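# Place a steel-table bottle in the carton's empty cell

## Task

Find the carton row whose final cell has no bottle, take a bottle from the steel table, set it into that vacant cell, and open the gripper so the bottle is released there.

## Robot and tools

Robot: two arms, left_arm and right_arm, each ending in a two-finger gripper. The names do not match the sides of any image. All positions use one scene frame: origin on the table top midway between the arms, +x out over the table, +z up, and left_arm sits toward +y. The gripper's fingers point along its own +z axis and close along its own y axis. The reported end_effector_position is the spot between the finger pads, roughly 1 cm short of the tips. Printed positions can be a bit wrong, especially at long reach, and arms tend to settle a centimetre or more below the commanded point.

Row format (used by both motion tools): one flat list of 16 numbers covering both arms, even if only one moves: left_arm x, y, z, qw, qx, qy, qz, opening, then right_arm x, y, z, qw, qx, qy, qz, opening. x, y, z are an absolute goal position in metres in the scene frame; the quaternion is an absolute goal orientation, w first, also in the scene frame. Opening runs from -1 (closed) to +1 (fully open, 0.094 m). Optionally 12 more numbers in 0 to 1 may follow: stiffness multipliers for each joint, left_arm's six then right_arm's six, in Joint positions order; they persist until changed.

execute_actions(actions): a list of up to 15 actions, each a table of up to 15 rows; each row lasts one control step of 1/30 s, and a short table repeats its final row to fill 15 steps. An empty list just reports state and images. A target more than 0.6 m away from a gripper's current position along any of that gripper's own axes gets the action rejected for both arms; if the first action fails that check or anything is malformed, nothing runs. Each step, the command is clipped to within 70 mm and 16 degrees of the measured pose, so far goals need several actions; position wins over orientation when both cannot be met. To keep an orientation fixed, repeat your own chosen quaternion rather than copying the drifting reported one.

move(target, speed, blocking): target is one 16-number row as above, an absolute pose per arm. Both grippers travel in straight lines, finishing together, in 0.5 to 10 s; longer paths are cut off at 10 s. speed is in m/s, 0.002 to 0.5, default 0.25, with turning capped at twice that value in rad/s. Opening is applied when the move starts. Paths ignore obstacles and the other arm. Faster contact hits harder, and aiming deeper past a contact presses harder. With blocking=false you get a result after 0.5 s while motion continues; use wait or stop before sending new rows or moves. The extra move: line reports the ending (done, off_target, moving, held, fault) plus limits: paced means the sent pose was clipped, held means a check blocked some steps (after which the arm may jump faster than speed). Each gripper's distance to its goal is listed; if only one arm is named, the other finished fine.

wait(seconds): 0 to 10 s, arms keep their last command; returns early if a running move ends. stop(): brakes a running move; it needs room to slow down, and fingers keep moving. zoom_image(camera, region): region is [x0, y0, x1, y1] in pixels of that camera's last image, origin top-left, at most 504 by 504. Cameras: cam_head_left, cam_head_right, cam_high, cam_low, cam_left_wrist, cam_right_wrist, all 504x504. finished_scene(scene): give the current scene number; ends the scene for good and reports success, so only call it once the bottle sits in the cell and the gripper has opened.

Result lines: the state line lists each gripper's position and end_effector_quat_wxyz. Hand target shows the pose the controller is currently steering toward. grip_measured is the finger opening on the command scale; the last Joint positions value is the opening in metres. Readings may be off by about 1 mm per gripper. Step readings list positions at some steps; HELD with an arm label means that arm's command was held back that step. A pose unreachable line means the clearance check altered or blocked that arm's command. MOTOR HOT warns from 75 °C; at 90 °C that arm is stopped for 10 s, and at 100 °C it loses hold and drops; both appear as OVER-TEMPERATURE FAULT. A FAULT line can cut short a move, action or wait.

Joint ranges (rad), base to gripper: waist -2.618 to 3.054, shoulder 0.000 to 3.142, elbow 0.000 to 3.142, wrist pitch -1.571 to 1.571, wrist yaw -1.571 to 1.571, wrist roll -2.094 to 2.094. Elbows cannot fully straighten.

Gripping: to hold the bottle, command an opening below grip_measured, about 0.03 lower for a firm hold; finger force tops out around 50 to 62 N per pad. To keep an idle arm still, resend its full last reported pose and intended opening every call. Occasional external tugs on held items or shoves on loose ones may occur.

Avoid: knocking or placing anything off the table (task fails), dropping or slamming the bottle, hard collisions or pressing, arms striking each other, and holding loads long enough to overheat motors.

Each tool is called after "Request:" as name(argument=value, ...), one argument or row to a line, values as JSON.

## Session

I'll start by looking at the scene.

Request:
execute_actions(
  actions=[],
)

Scene clock: 0.00 s.
left_arm: end_effector_position=(+0.5283, +0.0880, +0.2692) grip_measured=+1.000 end_effector_quat_wxyz=(+0.524, -0.108, +0.843, -0.059) | right_arm: end_effector_position=(+0.3584, -0.5783, +0.1548) grip_measured=+1.000 end_effector_quat_wxyz=(+0.102, +0.773, +0.543, +0.311)
Joint positions: left_arm=[-0.445  1.923  1.743 -0.313 -0.345 -0.419  0.094] | right_arm=[-0.784  1.735  1.424 -0.922 -0.588  1.205  0.094]
Joint velocities: left_arm=[-0.022  0.002 -0.012 -0.066  0.022 -0.037  0.   ] | right_arm=[-0.002  0.002 -0.007  0.007  0.081  0.11   0.   ]
Motor temperatures (°C, as the motors report them): left_arm=[23 23 22 24 22 25] | right_arm=[24 22 24 24 24 24]
Hand target (left_arm): +0.527, +0.089, +0.266; +0.518, -0.107, +0.847, -0.054
Hand target (right_arm): +0.359, -0.578, +0.159; +0.106, +0.771, +0.545, +0.313
Joint stiffness scale: left_arm=[1. 1. 1. 1. 1. 1.] | right_arm=[1. 1. 1. 1. 1. 1.]

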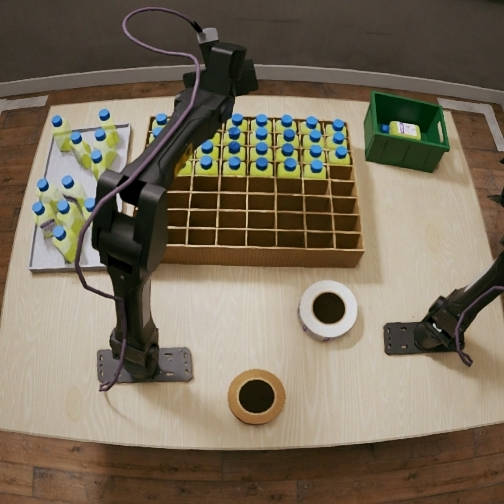

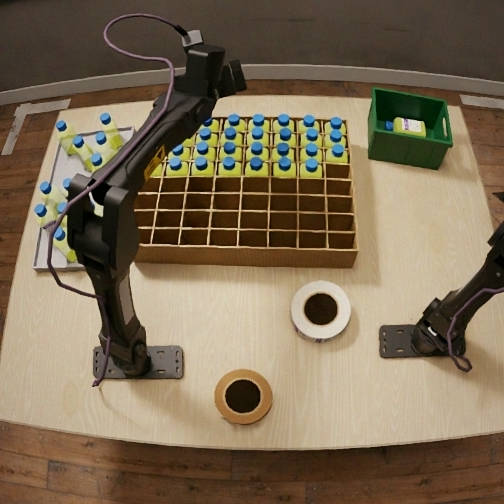

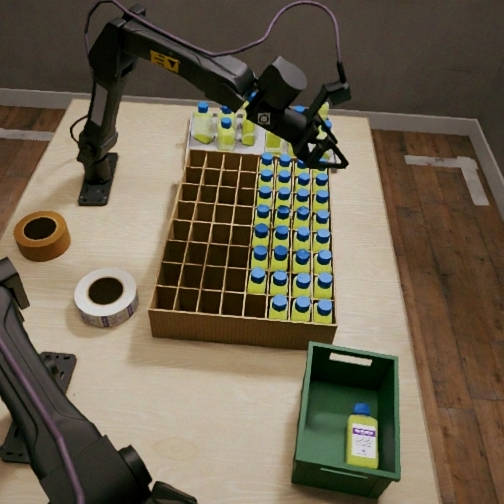

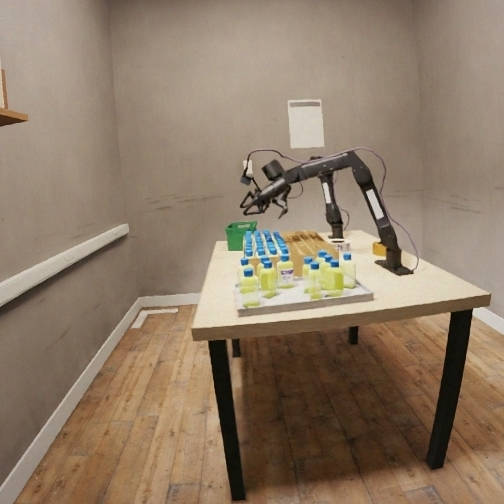

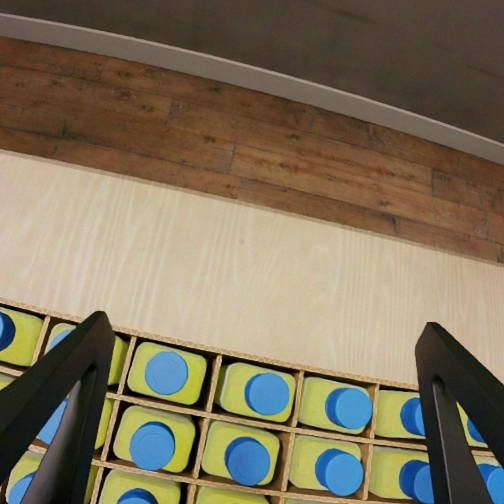

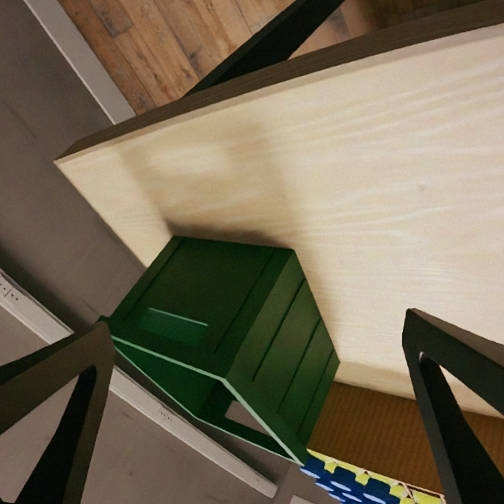

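Request:
zoom_image(
  camera="cam_head_left",
  region=[0, 80, 400, 300],
)

Request:
zoom_image(
  camera="cam_high",
  region=[130, 80, 380, 360],
)

Request:
zoom_image(
  camera="cam_low",
  region=[200, 200, 400, 330],
)

Region (0, 80, 400, 300) of cam_head_left's 504x504 image, scaled by 1.260, with more detail than that image has; it fills the top 277 rows of this view, and the rest is white.

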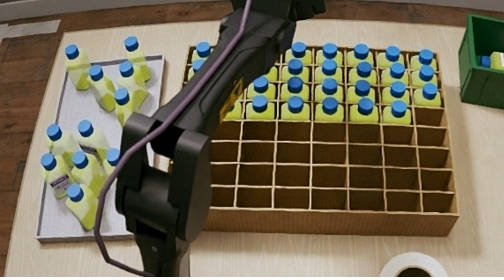

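Region (130, 80, 380, 360) of cam_high's 504x504 image, scaled by 1.800, with more detail than that image has; it fills the left 450 columns of this view, and the rest is white.

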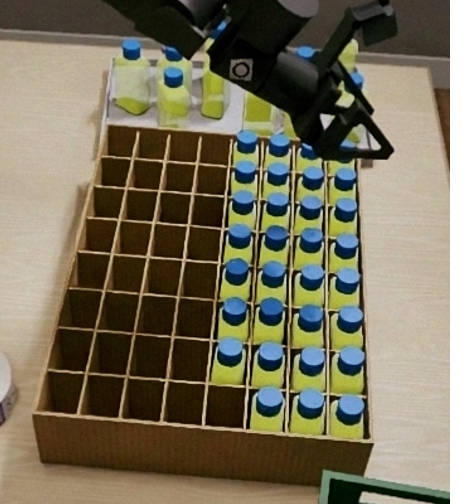

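Region (200, 200, 400, 330) of cam_low's 504x504 image, scaled by 2.520, with more detail than that image has; it fills the top 328 rows of this view, and the rest is white.

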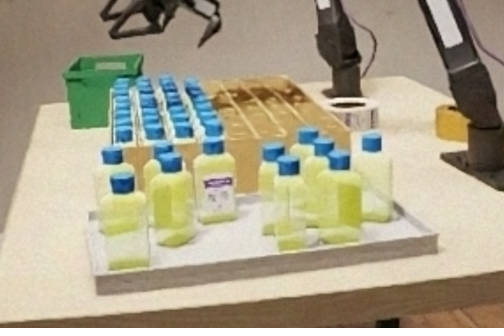

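Request:
move(
  target=[0.33, 0.47, 0.33, 0, 0, 1, 0, 1, 0.42, -0.17, 0.33, 0, 0, 1, 0, 1],
  speed=0.35,
)

Scene clock: 10.93 s.
left_arm: end_effector_position=(+0.3281, +0.4720, +0.3203) grip_measured=+1.000 end_effector_quat_wxyz=(+0.216, -0.012, +0.966, +0.141) | right_arm: end_effector_position=(+0.4173, -0.1675, +0.3291) grip_measured=+1.000 end_effector_quat_wxyz=(+0.234, +0.023, +0.958, +0.164)
Joint positions: left_arm=[ 0.502  1.944  2.451 -1.555 -0.007  0.554  0.094] | right_arm=[ 0.455  2.008  2.559 -1.548 -0.089  0.499  0.094]
Joint velocities: left_arm=[-0.007 -0.002 -0.007 -0.051  0.007 -0.007  0.   ] | right_arm=[ 0.017 -0.017 -0.022 -0.007 -0.037  0.007  0.   ]
Motor temperatures (°C, as the motors report them): left_arm=[23 25 23 25 22 25] | right_arm=[24 24 25 25 24 24]
Hand target (left_arm): +0.324, +0.466, +0.325; +0.214, -0.004, +0.966, +0.144
Hand target (right_arm): +0.417, -0.166, +0.329; +0.237, +0.016, +0.959, +0.156
Off the commanded pose (left_arm): 0.010 m, 30 deg; orientation clipped at the last step of the last action.
Off the commanded pose (right_arm): 0.004 m, 33 deg; orientation clipped at the last step of the last action.
Joint stiffness scale: left_arm=[1. 1. 1. 1. 1. 1.] | right_arm=[1. 1. 1. 1. 1. 1.]
joint sent to its limit (left arm) — the command would take joint 4 (wrist pitch) past its lower limit, so that joint was sent only as far as its limit.
joint sent to its limit (right arm) — the command would take joint 4 (wrist pitch) past its lower limit, so that joint was sent only as far as its limit.
move: off_target (left_arm, right_arm); limits=paced

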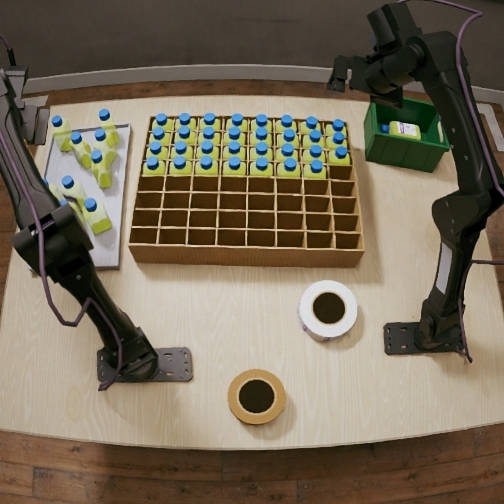

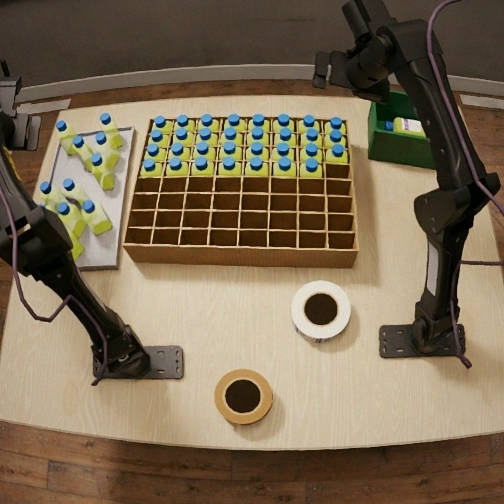

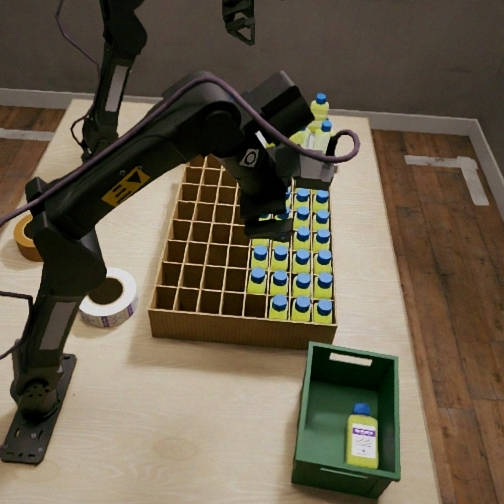

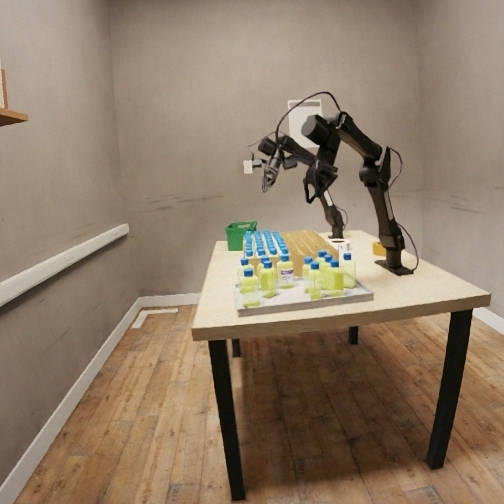

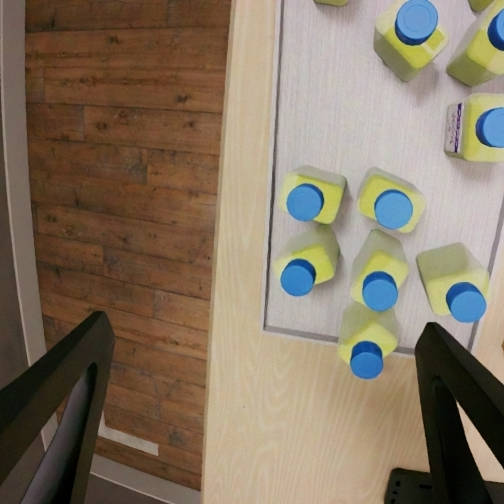

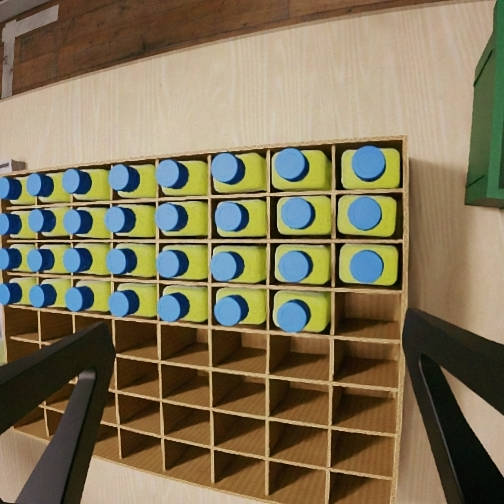

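Request:
move(
  target=[0.27, 0.383, 0.19, 0, 0, 1, 0, 1, 0.38, -0.154, 0.19, 0.2913, -0.2359, 0.924, 0.0744, 1],
  speed=0.3,
)

Scene clock: 31.27 s.
left_arm: end_effector_position=(+0.2761, +0.3918, +0.1863) grip_measured=+1.000 end_effector_quat_wxyz=(+0.004, +0.000, +1.000, +0.007) | right_arm: end_effector_position=(+0.3835, -0.1512, +0.1844) grip_measured=+1.000 end_effector_quat_wxyz=(+0.277, -0.233, +0.929, +0.078)
Joint positions: left_arm=[ 0.386  1.85   1.859 -1.568 -0.008  0.461  0.094] | right_arm=[ 0.564  1.62   1.417 -0.784  0.007  0.04   0.094]
Joint velocities: left_arm=[ 0.017 -0.007  0.002  0.051 -0.081  0.007  0.   ] | right_arm=[-0.002 -0.007  0.007  0.051  0.007 -0.11   0.   ]
Motor temperatures (°C, as the motors report them): left_arm=[23 27 23 25 22 25] | right_arm=[24 25 26 26 24 24]
Hand target (left_arm): +0.274, +0.385, +0.188; +0.004, +0.002, +1.000, +0.001
Hand target (right_arm): +0.383, -0.152, +0.191; +0.291, -0.236, +0.924, +0.076
Off the commanded pose (left_arm): 0.011 m, 1 deg.
Off the commanded pose (right_arm): 0.007 m, 2 deg.
Joint stiffness scale: left_arm=[1. 1. 1. 1. 1. 1.] | right_arm=[1. 1. 1. 1. 1. 1.]
joint sent to its limit (left arm) — the command would take joint 4 (wrist pitch) past its lower limit, so that joint was sent only as far as its limit.
move: off_target (left_arm)

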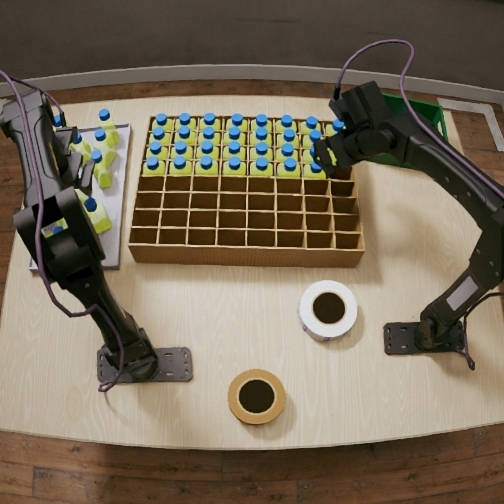

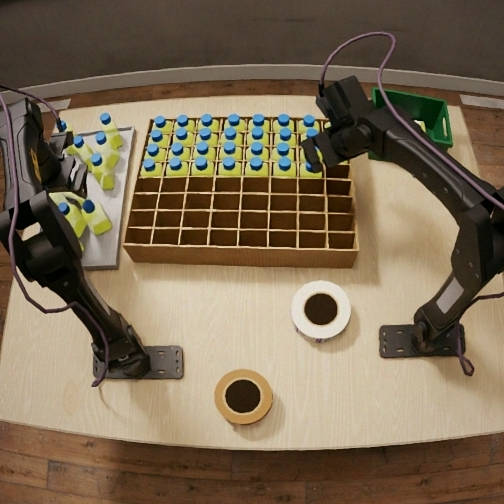

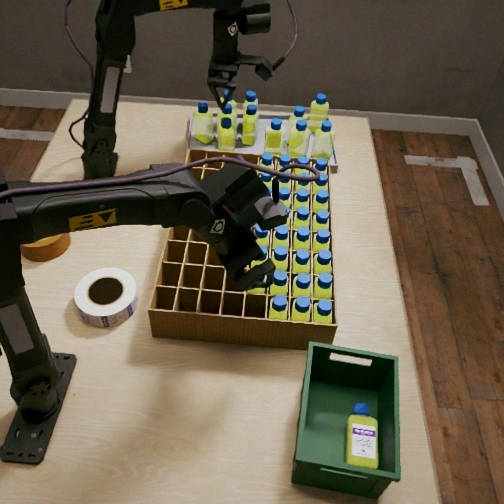

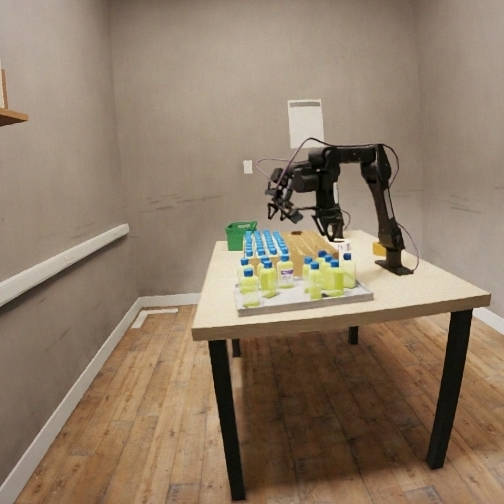

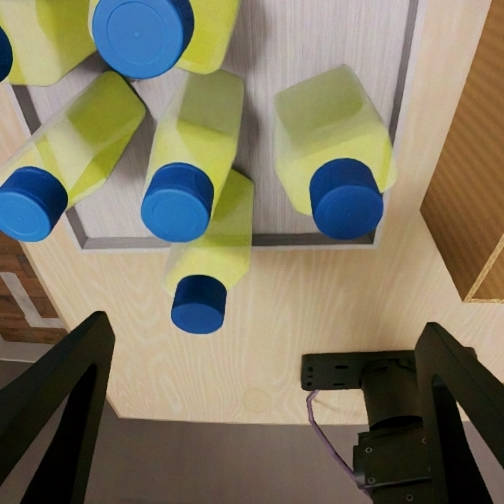

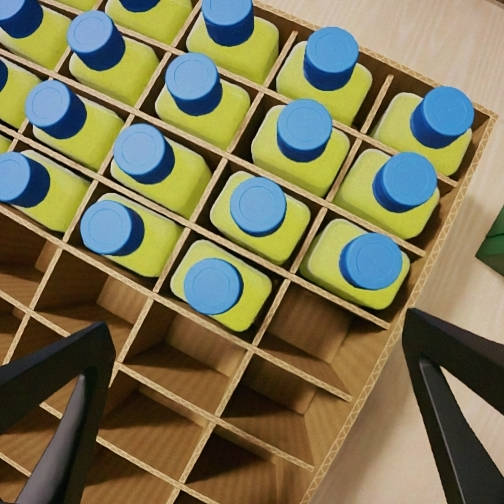

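Request:
move(
  target=[0.28, 0.355, 0.16, 0, 0, 1, 0, 0.28, 0.11, -0.10, 0.22, 0.2394, -0.577, 0.7592, 0.1819, 1],
  speed=0.3,
)

Scene clock: 39.13 s.
left_arm: end_effector_position=(+0.2810, +0.3612, +0.1585) grip_measured=+0.282 end_effector_quat_wxyz=(-0.006, -0.002, +1.000, +0.002) | right_arm: end_effector_position=(+0.1101, -0.0909, +0.2200) grip_measured=+1.000 end_effector_quat_wxyz=(+0.235, -0.576, +0.758, +0.195)
Joint positions: left_arm=[ 0.298  1.817  1.705 -1.468 -0.007  0.368  0.06 ] | right_arm=[ 1.231  1.108  1.139 -0.986 -0.081 -0.073  0.094]
Joint velocities: left_arm=[ 0.007  0.002  0.012  0.007  0.051  0.037 -0.001] | right_arm=[ 0.002  0.007  0.017 -0.037  0.066 -0.037  0.   ]
Motor temperatures (°C, as the motors report them): left_arm=[23 27 23 25 22 25] | right_arm=[24 26 25 26 24 24]
Hand target (left_arm): +0.281, +0.355, +0.160; +0.001, +0.000, +1.000, -0.001
Hand target (right_arm): +0.107, -0.099, +0.219; +0.234, -0.575, +0.761, +0.190
Off the commanded pose (left_arm): 0.006 m, 1 deg.
Off the commanded pose (right_arm): 0.009 m, 2 deg.
Joint stiffness scale: left_arm=[1. 1. 1. 1. 1. 1.] | right_arm=[1. 1. 1. 1. 1. 1.]
move: done

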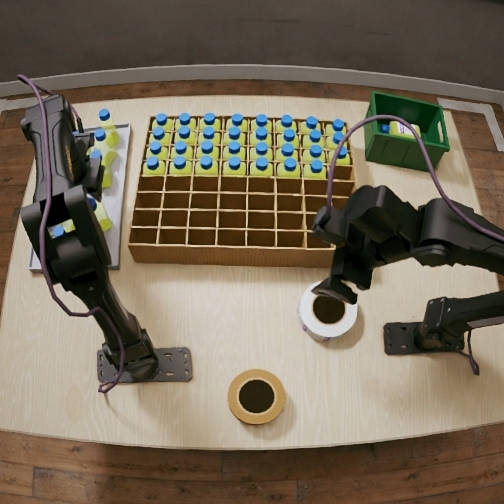

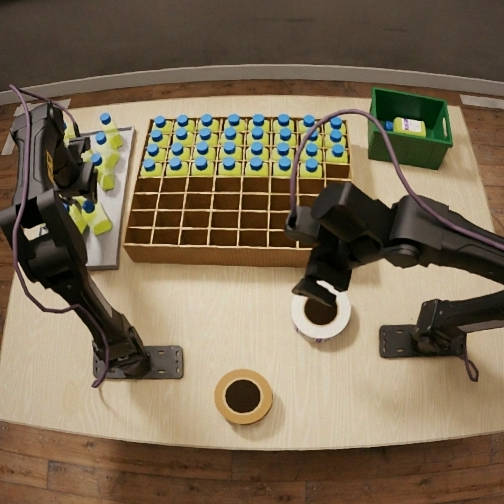

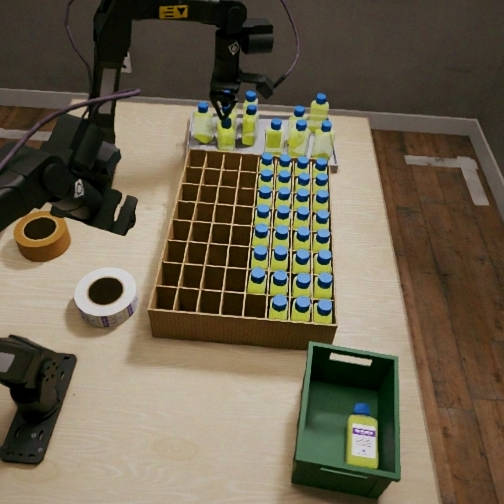

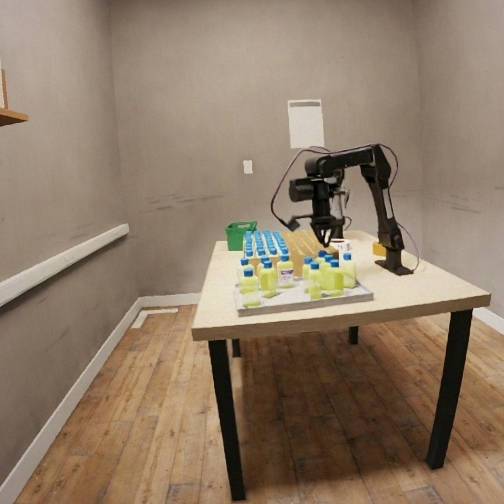

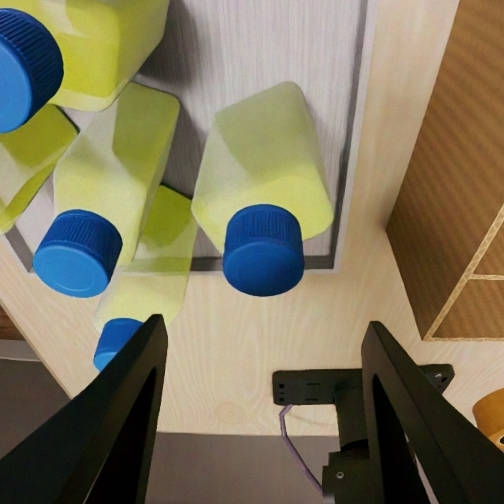

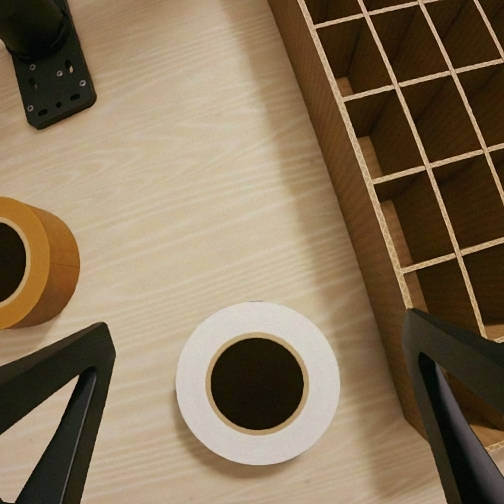

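Request:
zoom_image(
  camera="cam_low",
  region=[270, 170, 400, 310],
)

Request:
zoom_image(
  camera="cam_high",
  region=[170, 40, 350, 180],
)

Region (270, 170, 400, 310) of cam_low's 504x504 image, scaled by 3.600, with more detail than that image has; it fills the left 468 columns of this view, and the rest is white.

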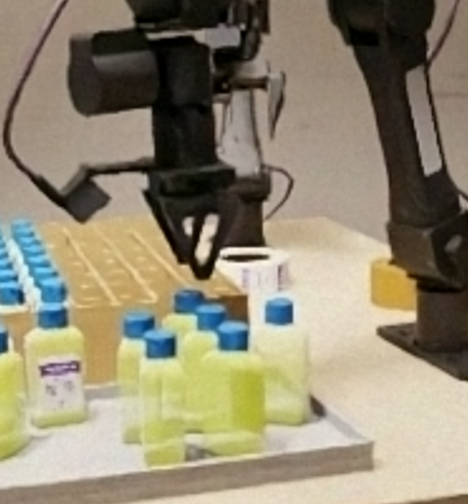

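Region (170, 40, 350, 180) of cam_high's 504x504 image, scaled by 2.800, with more detail than that image has.

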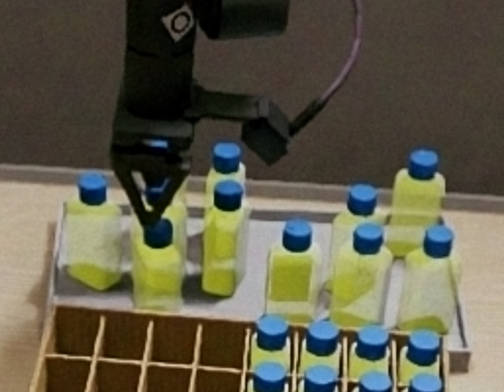

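Request:
move(
  target=[0.28, 0.355, 0.119, 0, 0, 1, 0, 0.28, 0.11, -0.10, 0.22, 0.2394, -0.577, 0.7592, 0.1819, 1],
  speed=0.1,
)

Scene clock: 41.30 s.
left_arm: end_effector_position=(+0.2803, +0.3610, +0.1179) grip_measured=+0.281 end_effector_quat_wxyz=(-0.006, -0.003, +1.000, +0.001) | right_arm: end_effector_position=(+0.1127, -0.0925, +0.2194) grip_measured=+1.000 end_effector_quat_wxyz=(+0.238, -0.574, +0.761, +0.187)
Joint positions: left_arm=[ 0.298  1.808  1.532 -1.306 -0.007  0.366  0.06 ] | right_arm=[ 1.231  1.108  1.139 -0.989 -0.064 -0.071  0.094]
Joint velocities: left_arm=[ 0.017 -0.012 -0.007  0.037 -0.037 -0.081 -0.001] | right_arm=[-0.002 -0.002 -0.007 -0.022  0.051  0.007  0.   ]
Motor temperatures (°C, as the motors report them): left_arm=[23 27 23 25 22 25] | right_arm=[24 25 26 26 24 24]
Hand target (left_arm): +0.281, +0.355, +0.119; -0.000, +0.000, +1.000, -0.000
Hand target (right_arm): +0.110, -0.100, +0.220; +0.239, -0.577, +0.759, +0.182
Off the commanded pose (left_arm): 0.006 m, 1 deg.
Off the commanded pose (right_arm): 0.008 m, 1 deg.
Joint stiffness scale: left_arm=[1. 1. 1. 1. 1. 1.] | right_arm=[1. 1. 1. 1. 1. 1.]
move: done

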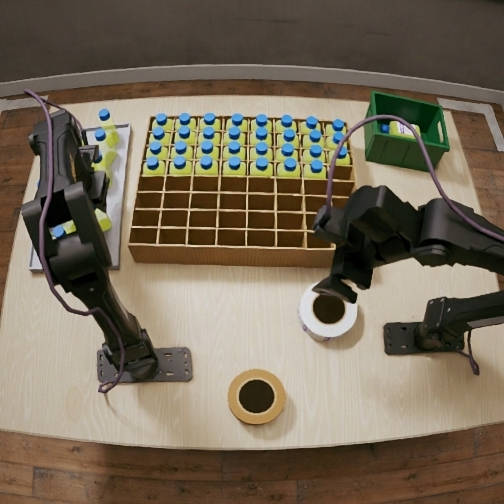

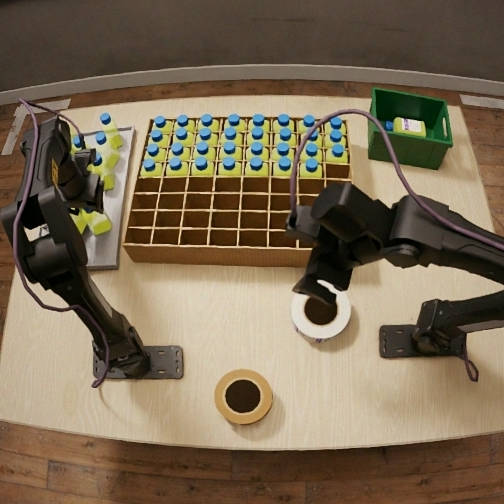

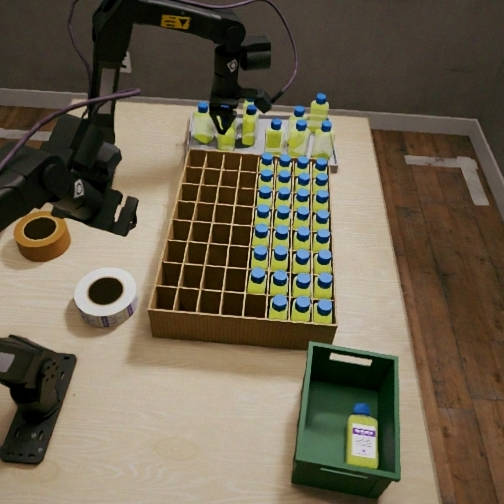

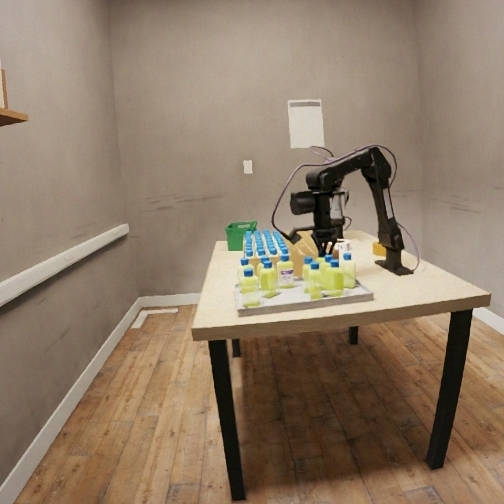

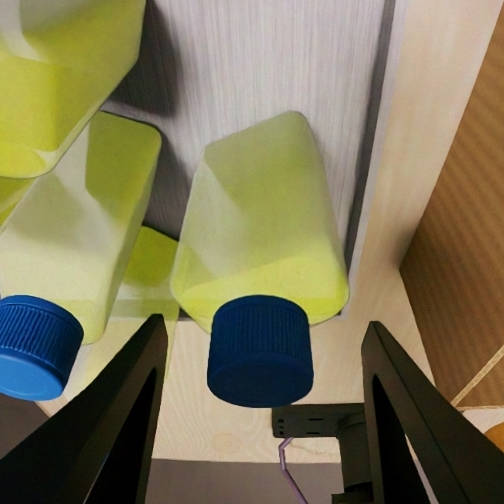

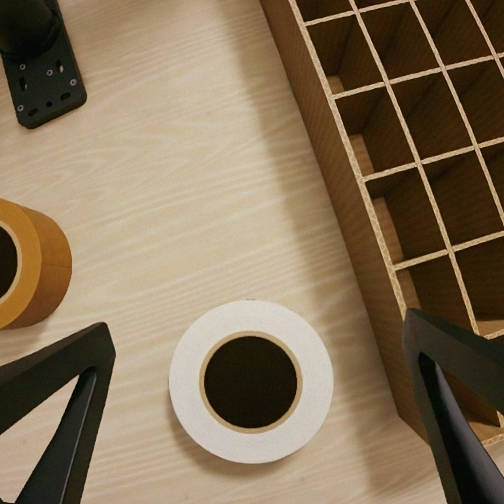

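Request:
execute_actions(
  actions=[
    [[0.28, 0.355, 0.119, 0, 0, 1, 0, -0.42, 0.11, -0.10, 0.22, 0.2394, -0.577, 0.7592, 0.1819, 1]],
  ],
)

Scene clock: 42.47 s.
left_arm: end_effector_position=(+0.2810, +0.3618, +0.1208) grip_measured=-0.418 end_effector_quat_wxyz=(-0.001, -0.003, +1.000, +0.006) | right_arm: end_effector_position=(+0.1127, -0.0925, +0.2193) grip_measured=+1.000 end_effector_quat_wxyz=(+0.238, -0.574, +0.761, +0.187)
Joint positions: left_arm=[ 0.297  1.799  1.532 -1.302 -0.012  0.365  0.027] | right_arm=[ 1.231  1.108  1.139 -0.989 -0.064 -0.071  0.094]
Joint velocities: left_arm=[-0.017 -0.002 -0.007  0.051  0.022  0.022 -0.   ] | right_arm=[-0.007  0.002 -0.012 -0.022  0.066  0.037  0.   ]
Motor temperatures (°C, as the motors report them): left_arm=[23 27 23 25 22 25] | right_arm=[24 25 26 26 24 24]
Hand target (left_arm): +0.280, +0.355, +0.119; -0.000, +0.000, +1.000, -0.000
Hand target (right_arm): +0.110, -0.100, +0.220; +0.239, -0.577, +0.759, +0.182
Off the commanded pose (left_arm): 0.007 m, 1 deg.
Off the commanded pose (right_arm): 0.008 m, 1 deg.
Joint stiffness scale: left_arm=[1. 1. 1. 1. 1. 1.] | right_arm=[1. 1. 1. 1. 1. 1.]
Step readings (end_effector_position):
0: left_arm (+0.2807, +0.3611, +0.1179) | right_arm (+0.1127, -0.0925, +0.2193)
1: left_arm (+0.2807, +0.3611, +0.1179) | right_arm (+0.1127, -0.0925, +0.2193)
2: left_arm (+0.2807, +0.3611, +0.1179) | right_arm (+0.1127, -0.0925, +0.2193)
4: left_arm (+0.2807, +0.3621, +0.1197) | right_arm (+0.1127, -0.0925, +0.2193)
8: left_arm (+0.2810, +0.3618, +0.1208) | right_arm (+0.1127, -0.0925, +0.2193)
15: end_effector_position above

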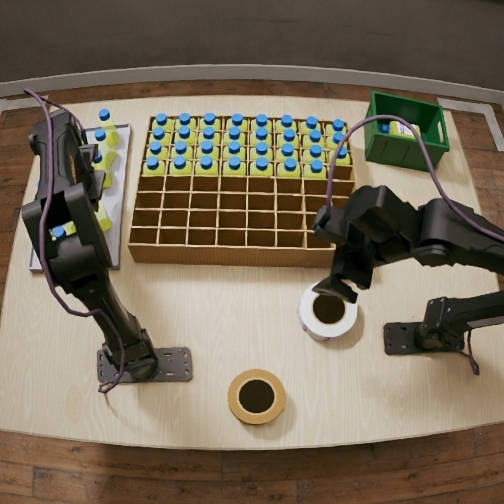

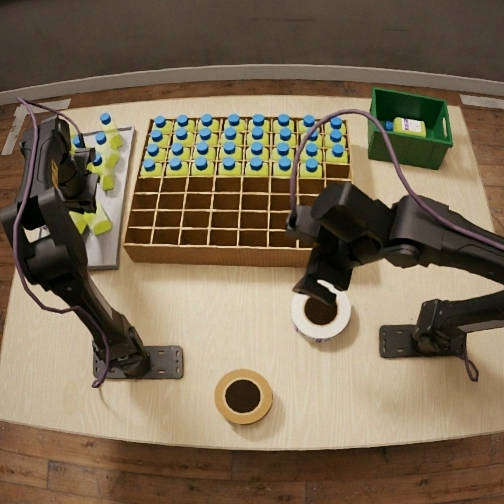

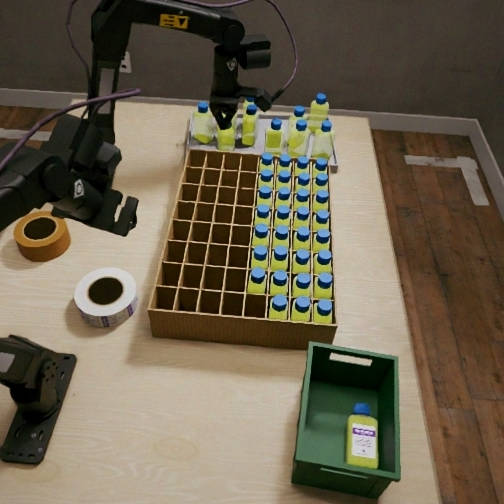

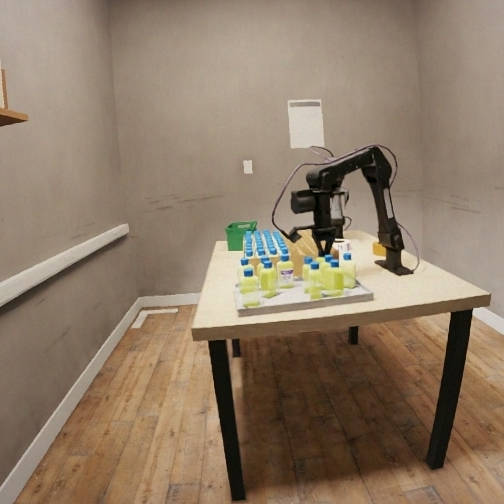

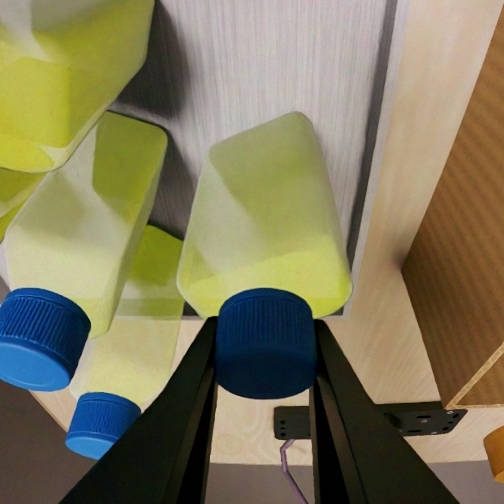

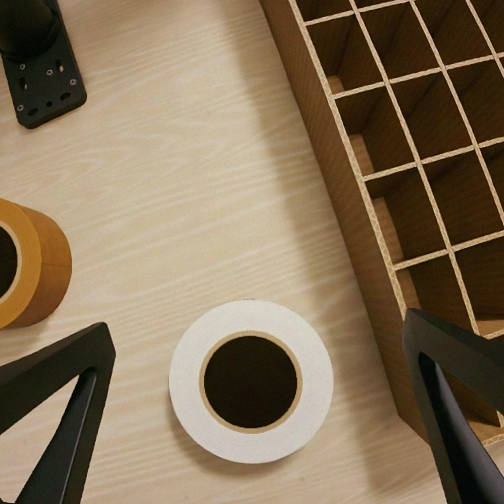

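Request:
execute_actions(
  actions=[
    [[0.28, 0.355, 0.119, 0, 0, 1, 0, -0.5, 0.11, -0.10, 0.22, 0.2394, -0.577, 0.7592, 0.1819, 1]],
  ],
)

Scene clock: 43.23 s.
left_arm: end_effector_position=(+0.2810, +0.3616, +0.1205) grip_measured=-0.477 end_effector_quat_wxyz=(-0.001, -0.003, +1.000, +0.006) | right_arm: end_effector_position=(+0.1127, -0.0925, +0.2193) grip_measured=+1.000 end_effector_quat_wxyz=(+0.238, -0.574, +0.761, +0.187)
Joint positions: left_arm=[ 0.297  1.799  1.531 -1.301 -0.011  0.365  0.025] | right_arm=[ 1.231  1.108  1.139 -0.989 -0.064 -0.071  0.094]
Joint velocities: left_arm=[ 0.002 -0.002 -0.002  0.007 -0.007  0.007 -0.001] | right_arm=[-0.002 -0.007  0.027  0.11   0.007 -0.007  0.   ]
Motor temperatures (°C, as the motors report them): left_arm=[23 27 23 25 22 25] | right_arm=[24 25 26 26 24 24]
Hand target (left_arm): +0.280, +0.355, +0.119; -0.000, +0.000, +1.000, -0.000
Hand target (right_arm): +0.110, -0.100, +0.220; +0.239, -0.577, +0.759, +0.182
Off the commanded pose (left_arm): 0.007 m, 1 deg.
Off the commanded pose (right_arm): 0.008 m, 1 deg.
Joint stiffness scale: left_arm=[1. 1. 1. 1. 1. 1.] | right_arm=[1. 1. 1. 1. 1. 1.]
Step readings (end_effector_position):
0: left_arm (+0.2810, +0.3618, +0.1208) | right_arm (+0.1127, -0.0925, +0.2193)
1: left_arm (+0.2810, +0.3617, +0.1208) | right_arm (+0.1127, -0.0925, +0.2193)
2: left_arm (+0.2809, +0.3617, +0.1206) | right_arm (+0.1127, -0.0925, +0.2193)
4: left_arm (+0.2810, +0.3616, +0.1205) | right_arm (+0.1127, -0.0925, +0.2193)
8: left_arm (+0.2810, +0.3616, +0.1205) | right_arm (+0.1127, -0.0925, +0.2193)
15: end_effector_position above

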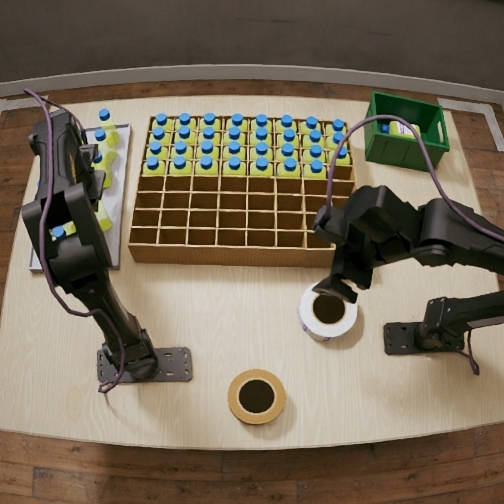

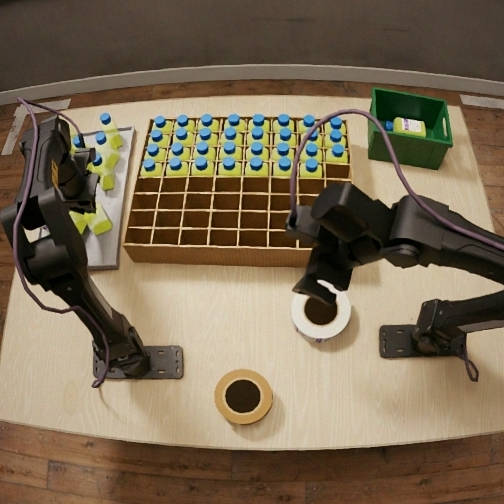

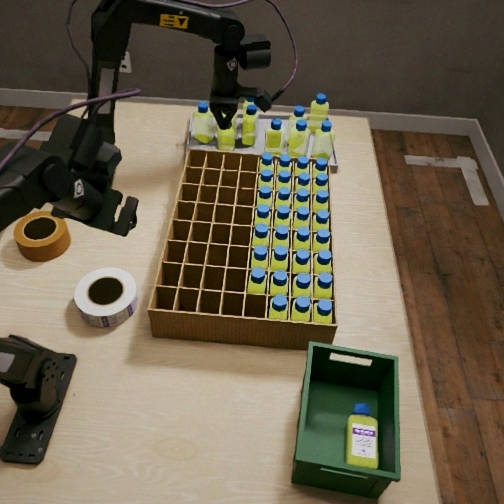

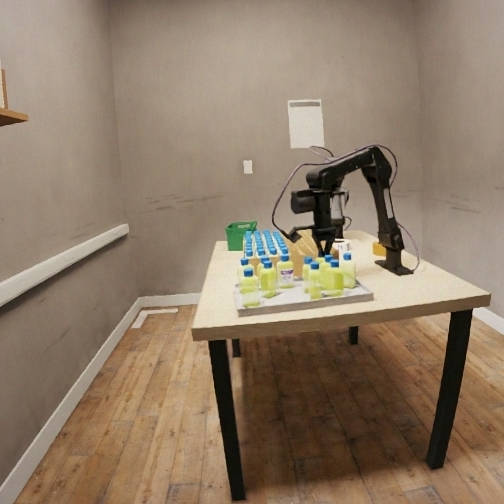

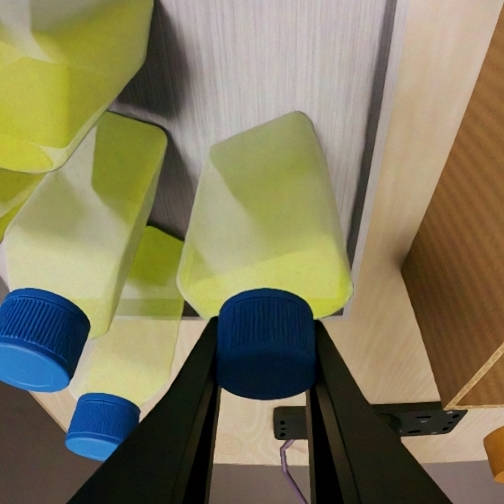

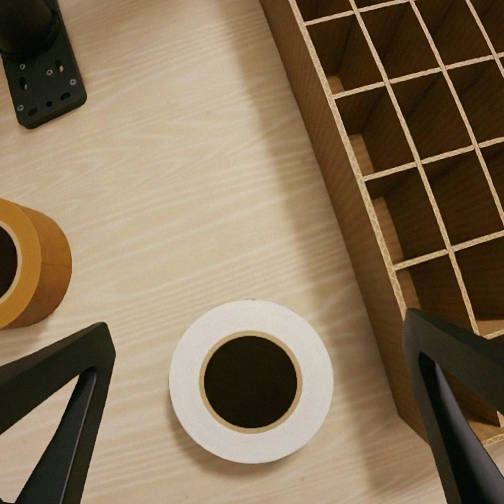

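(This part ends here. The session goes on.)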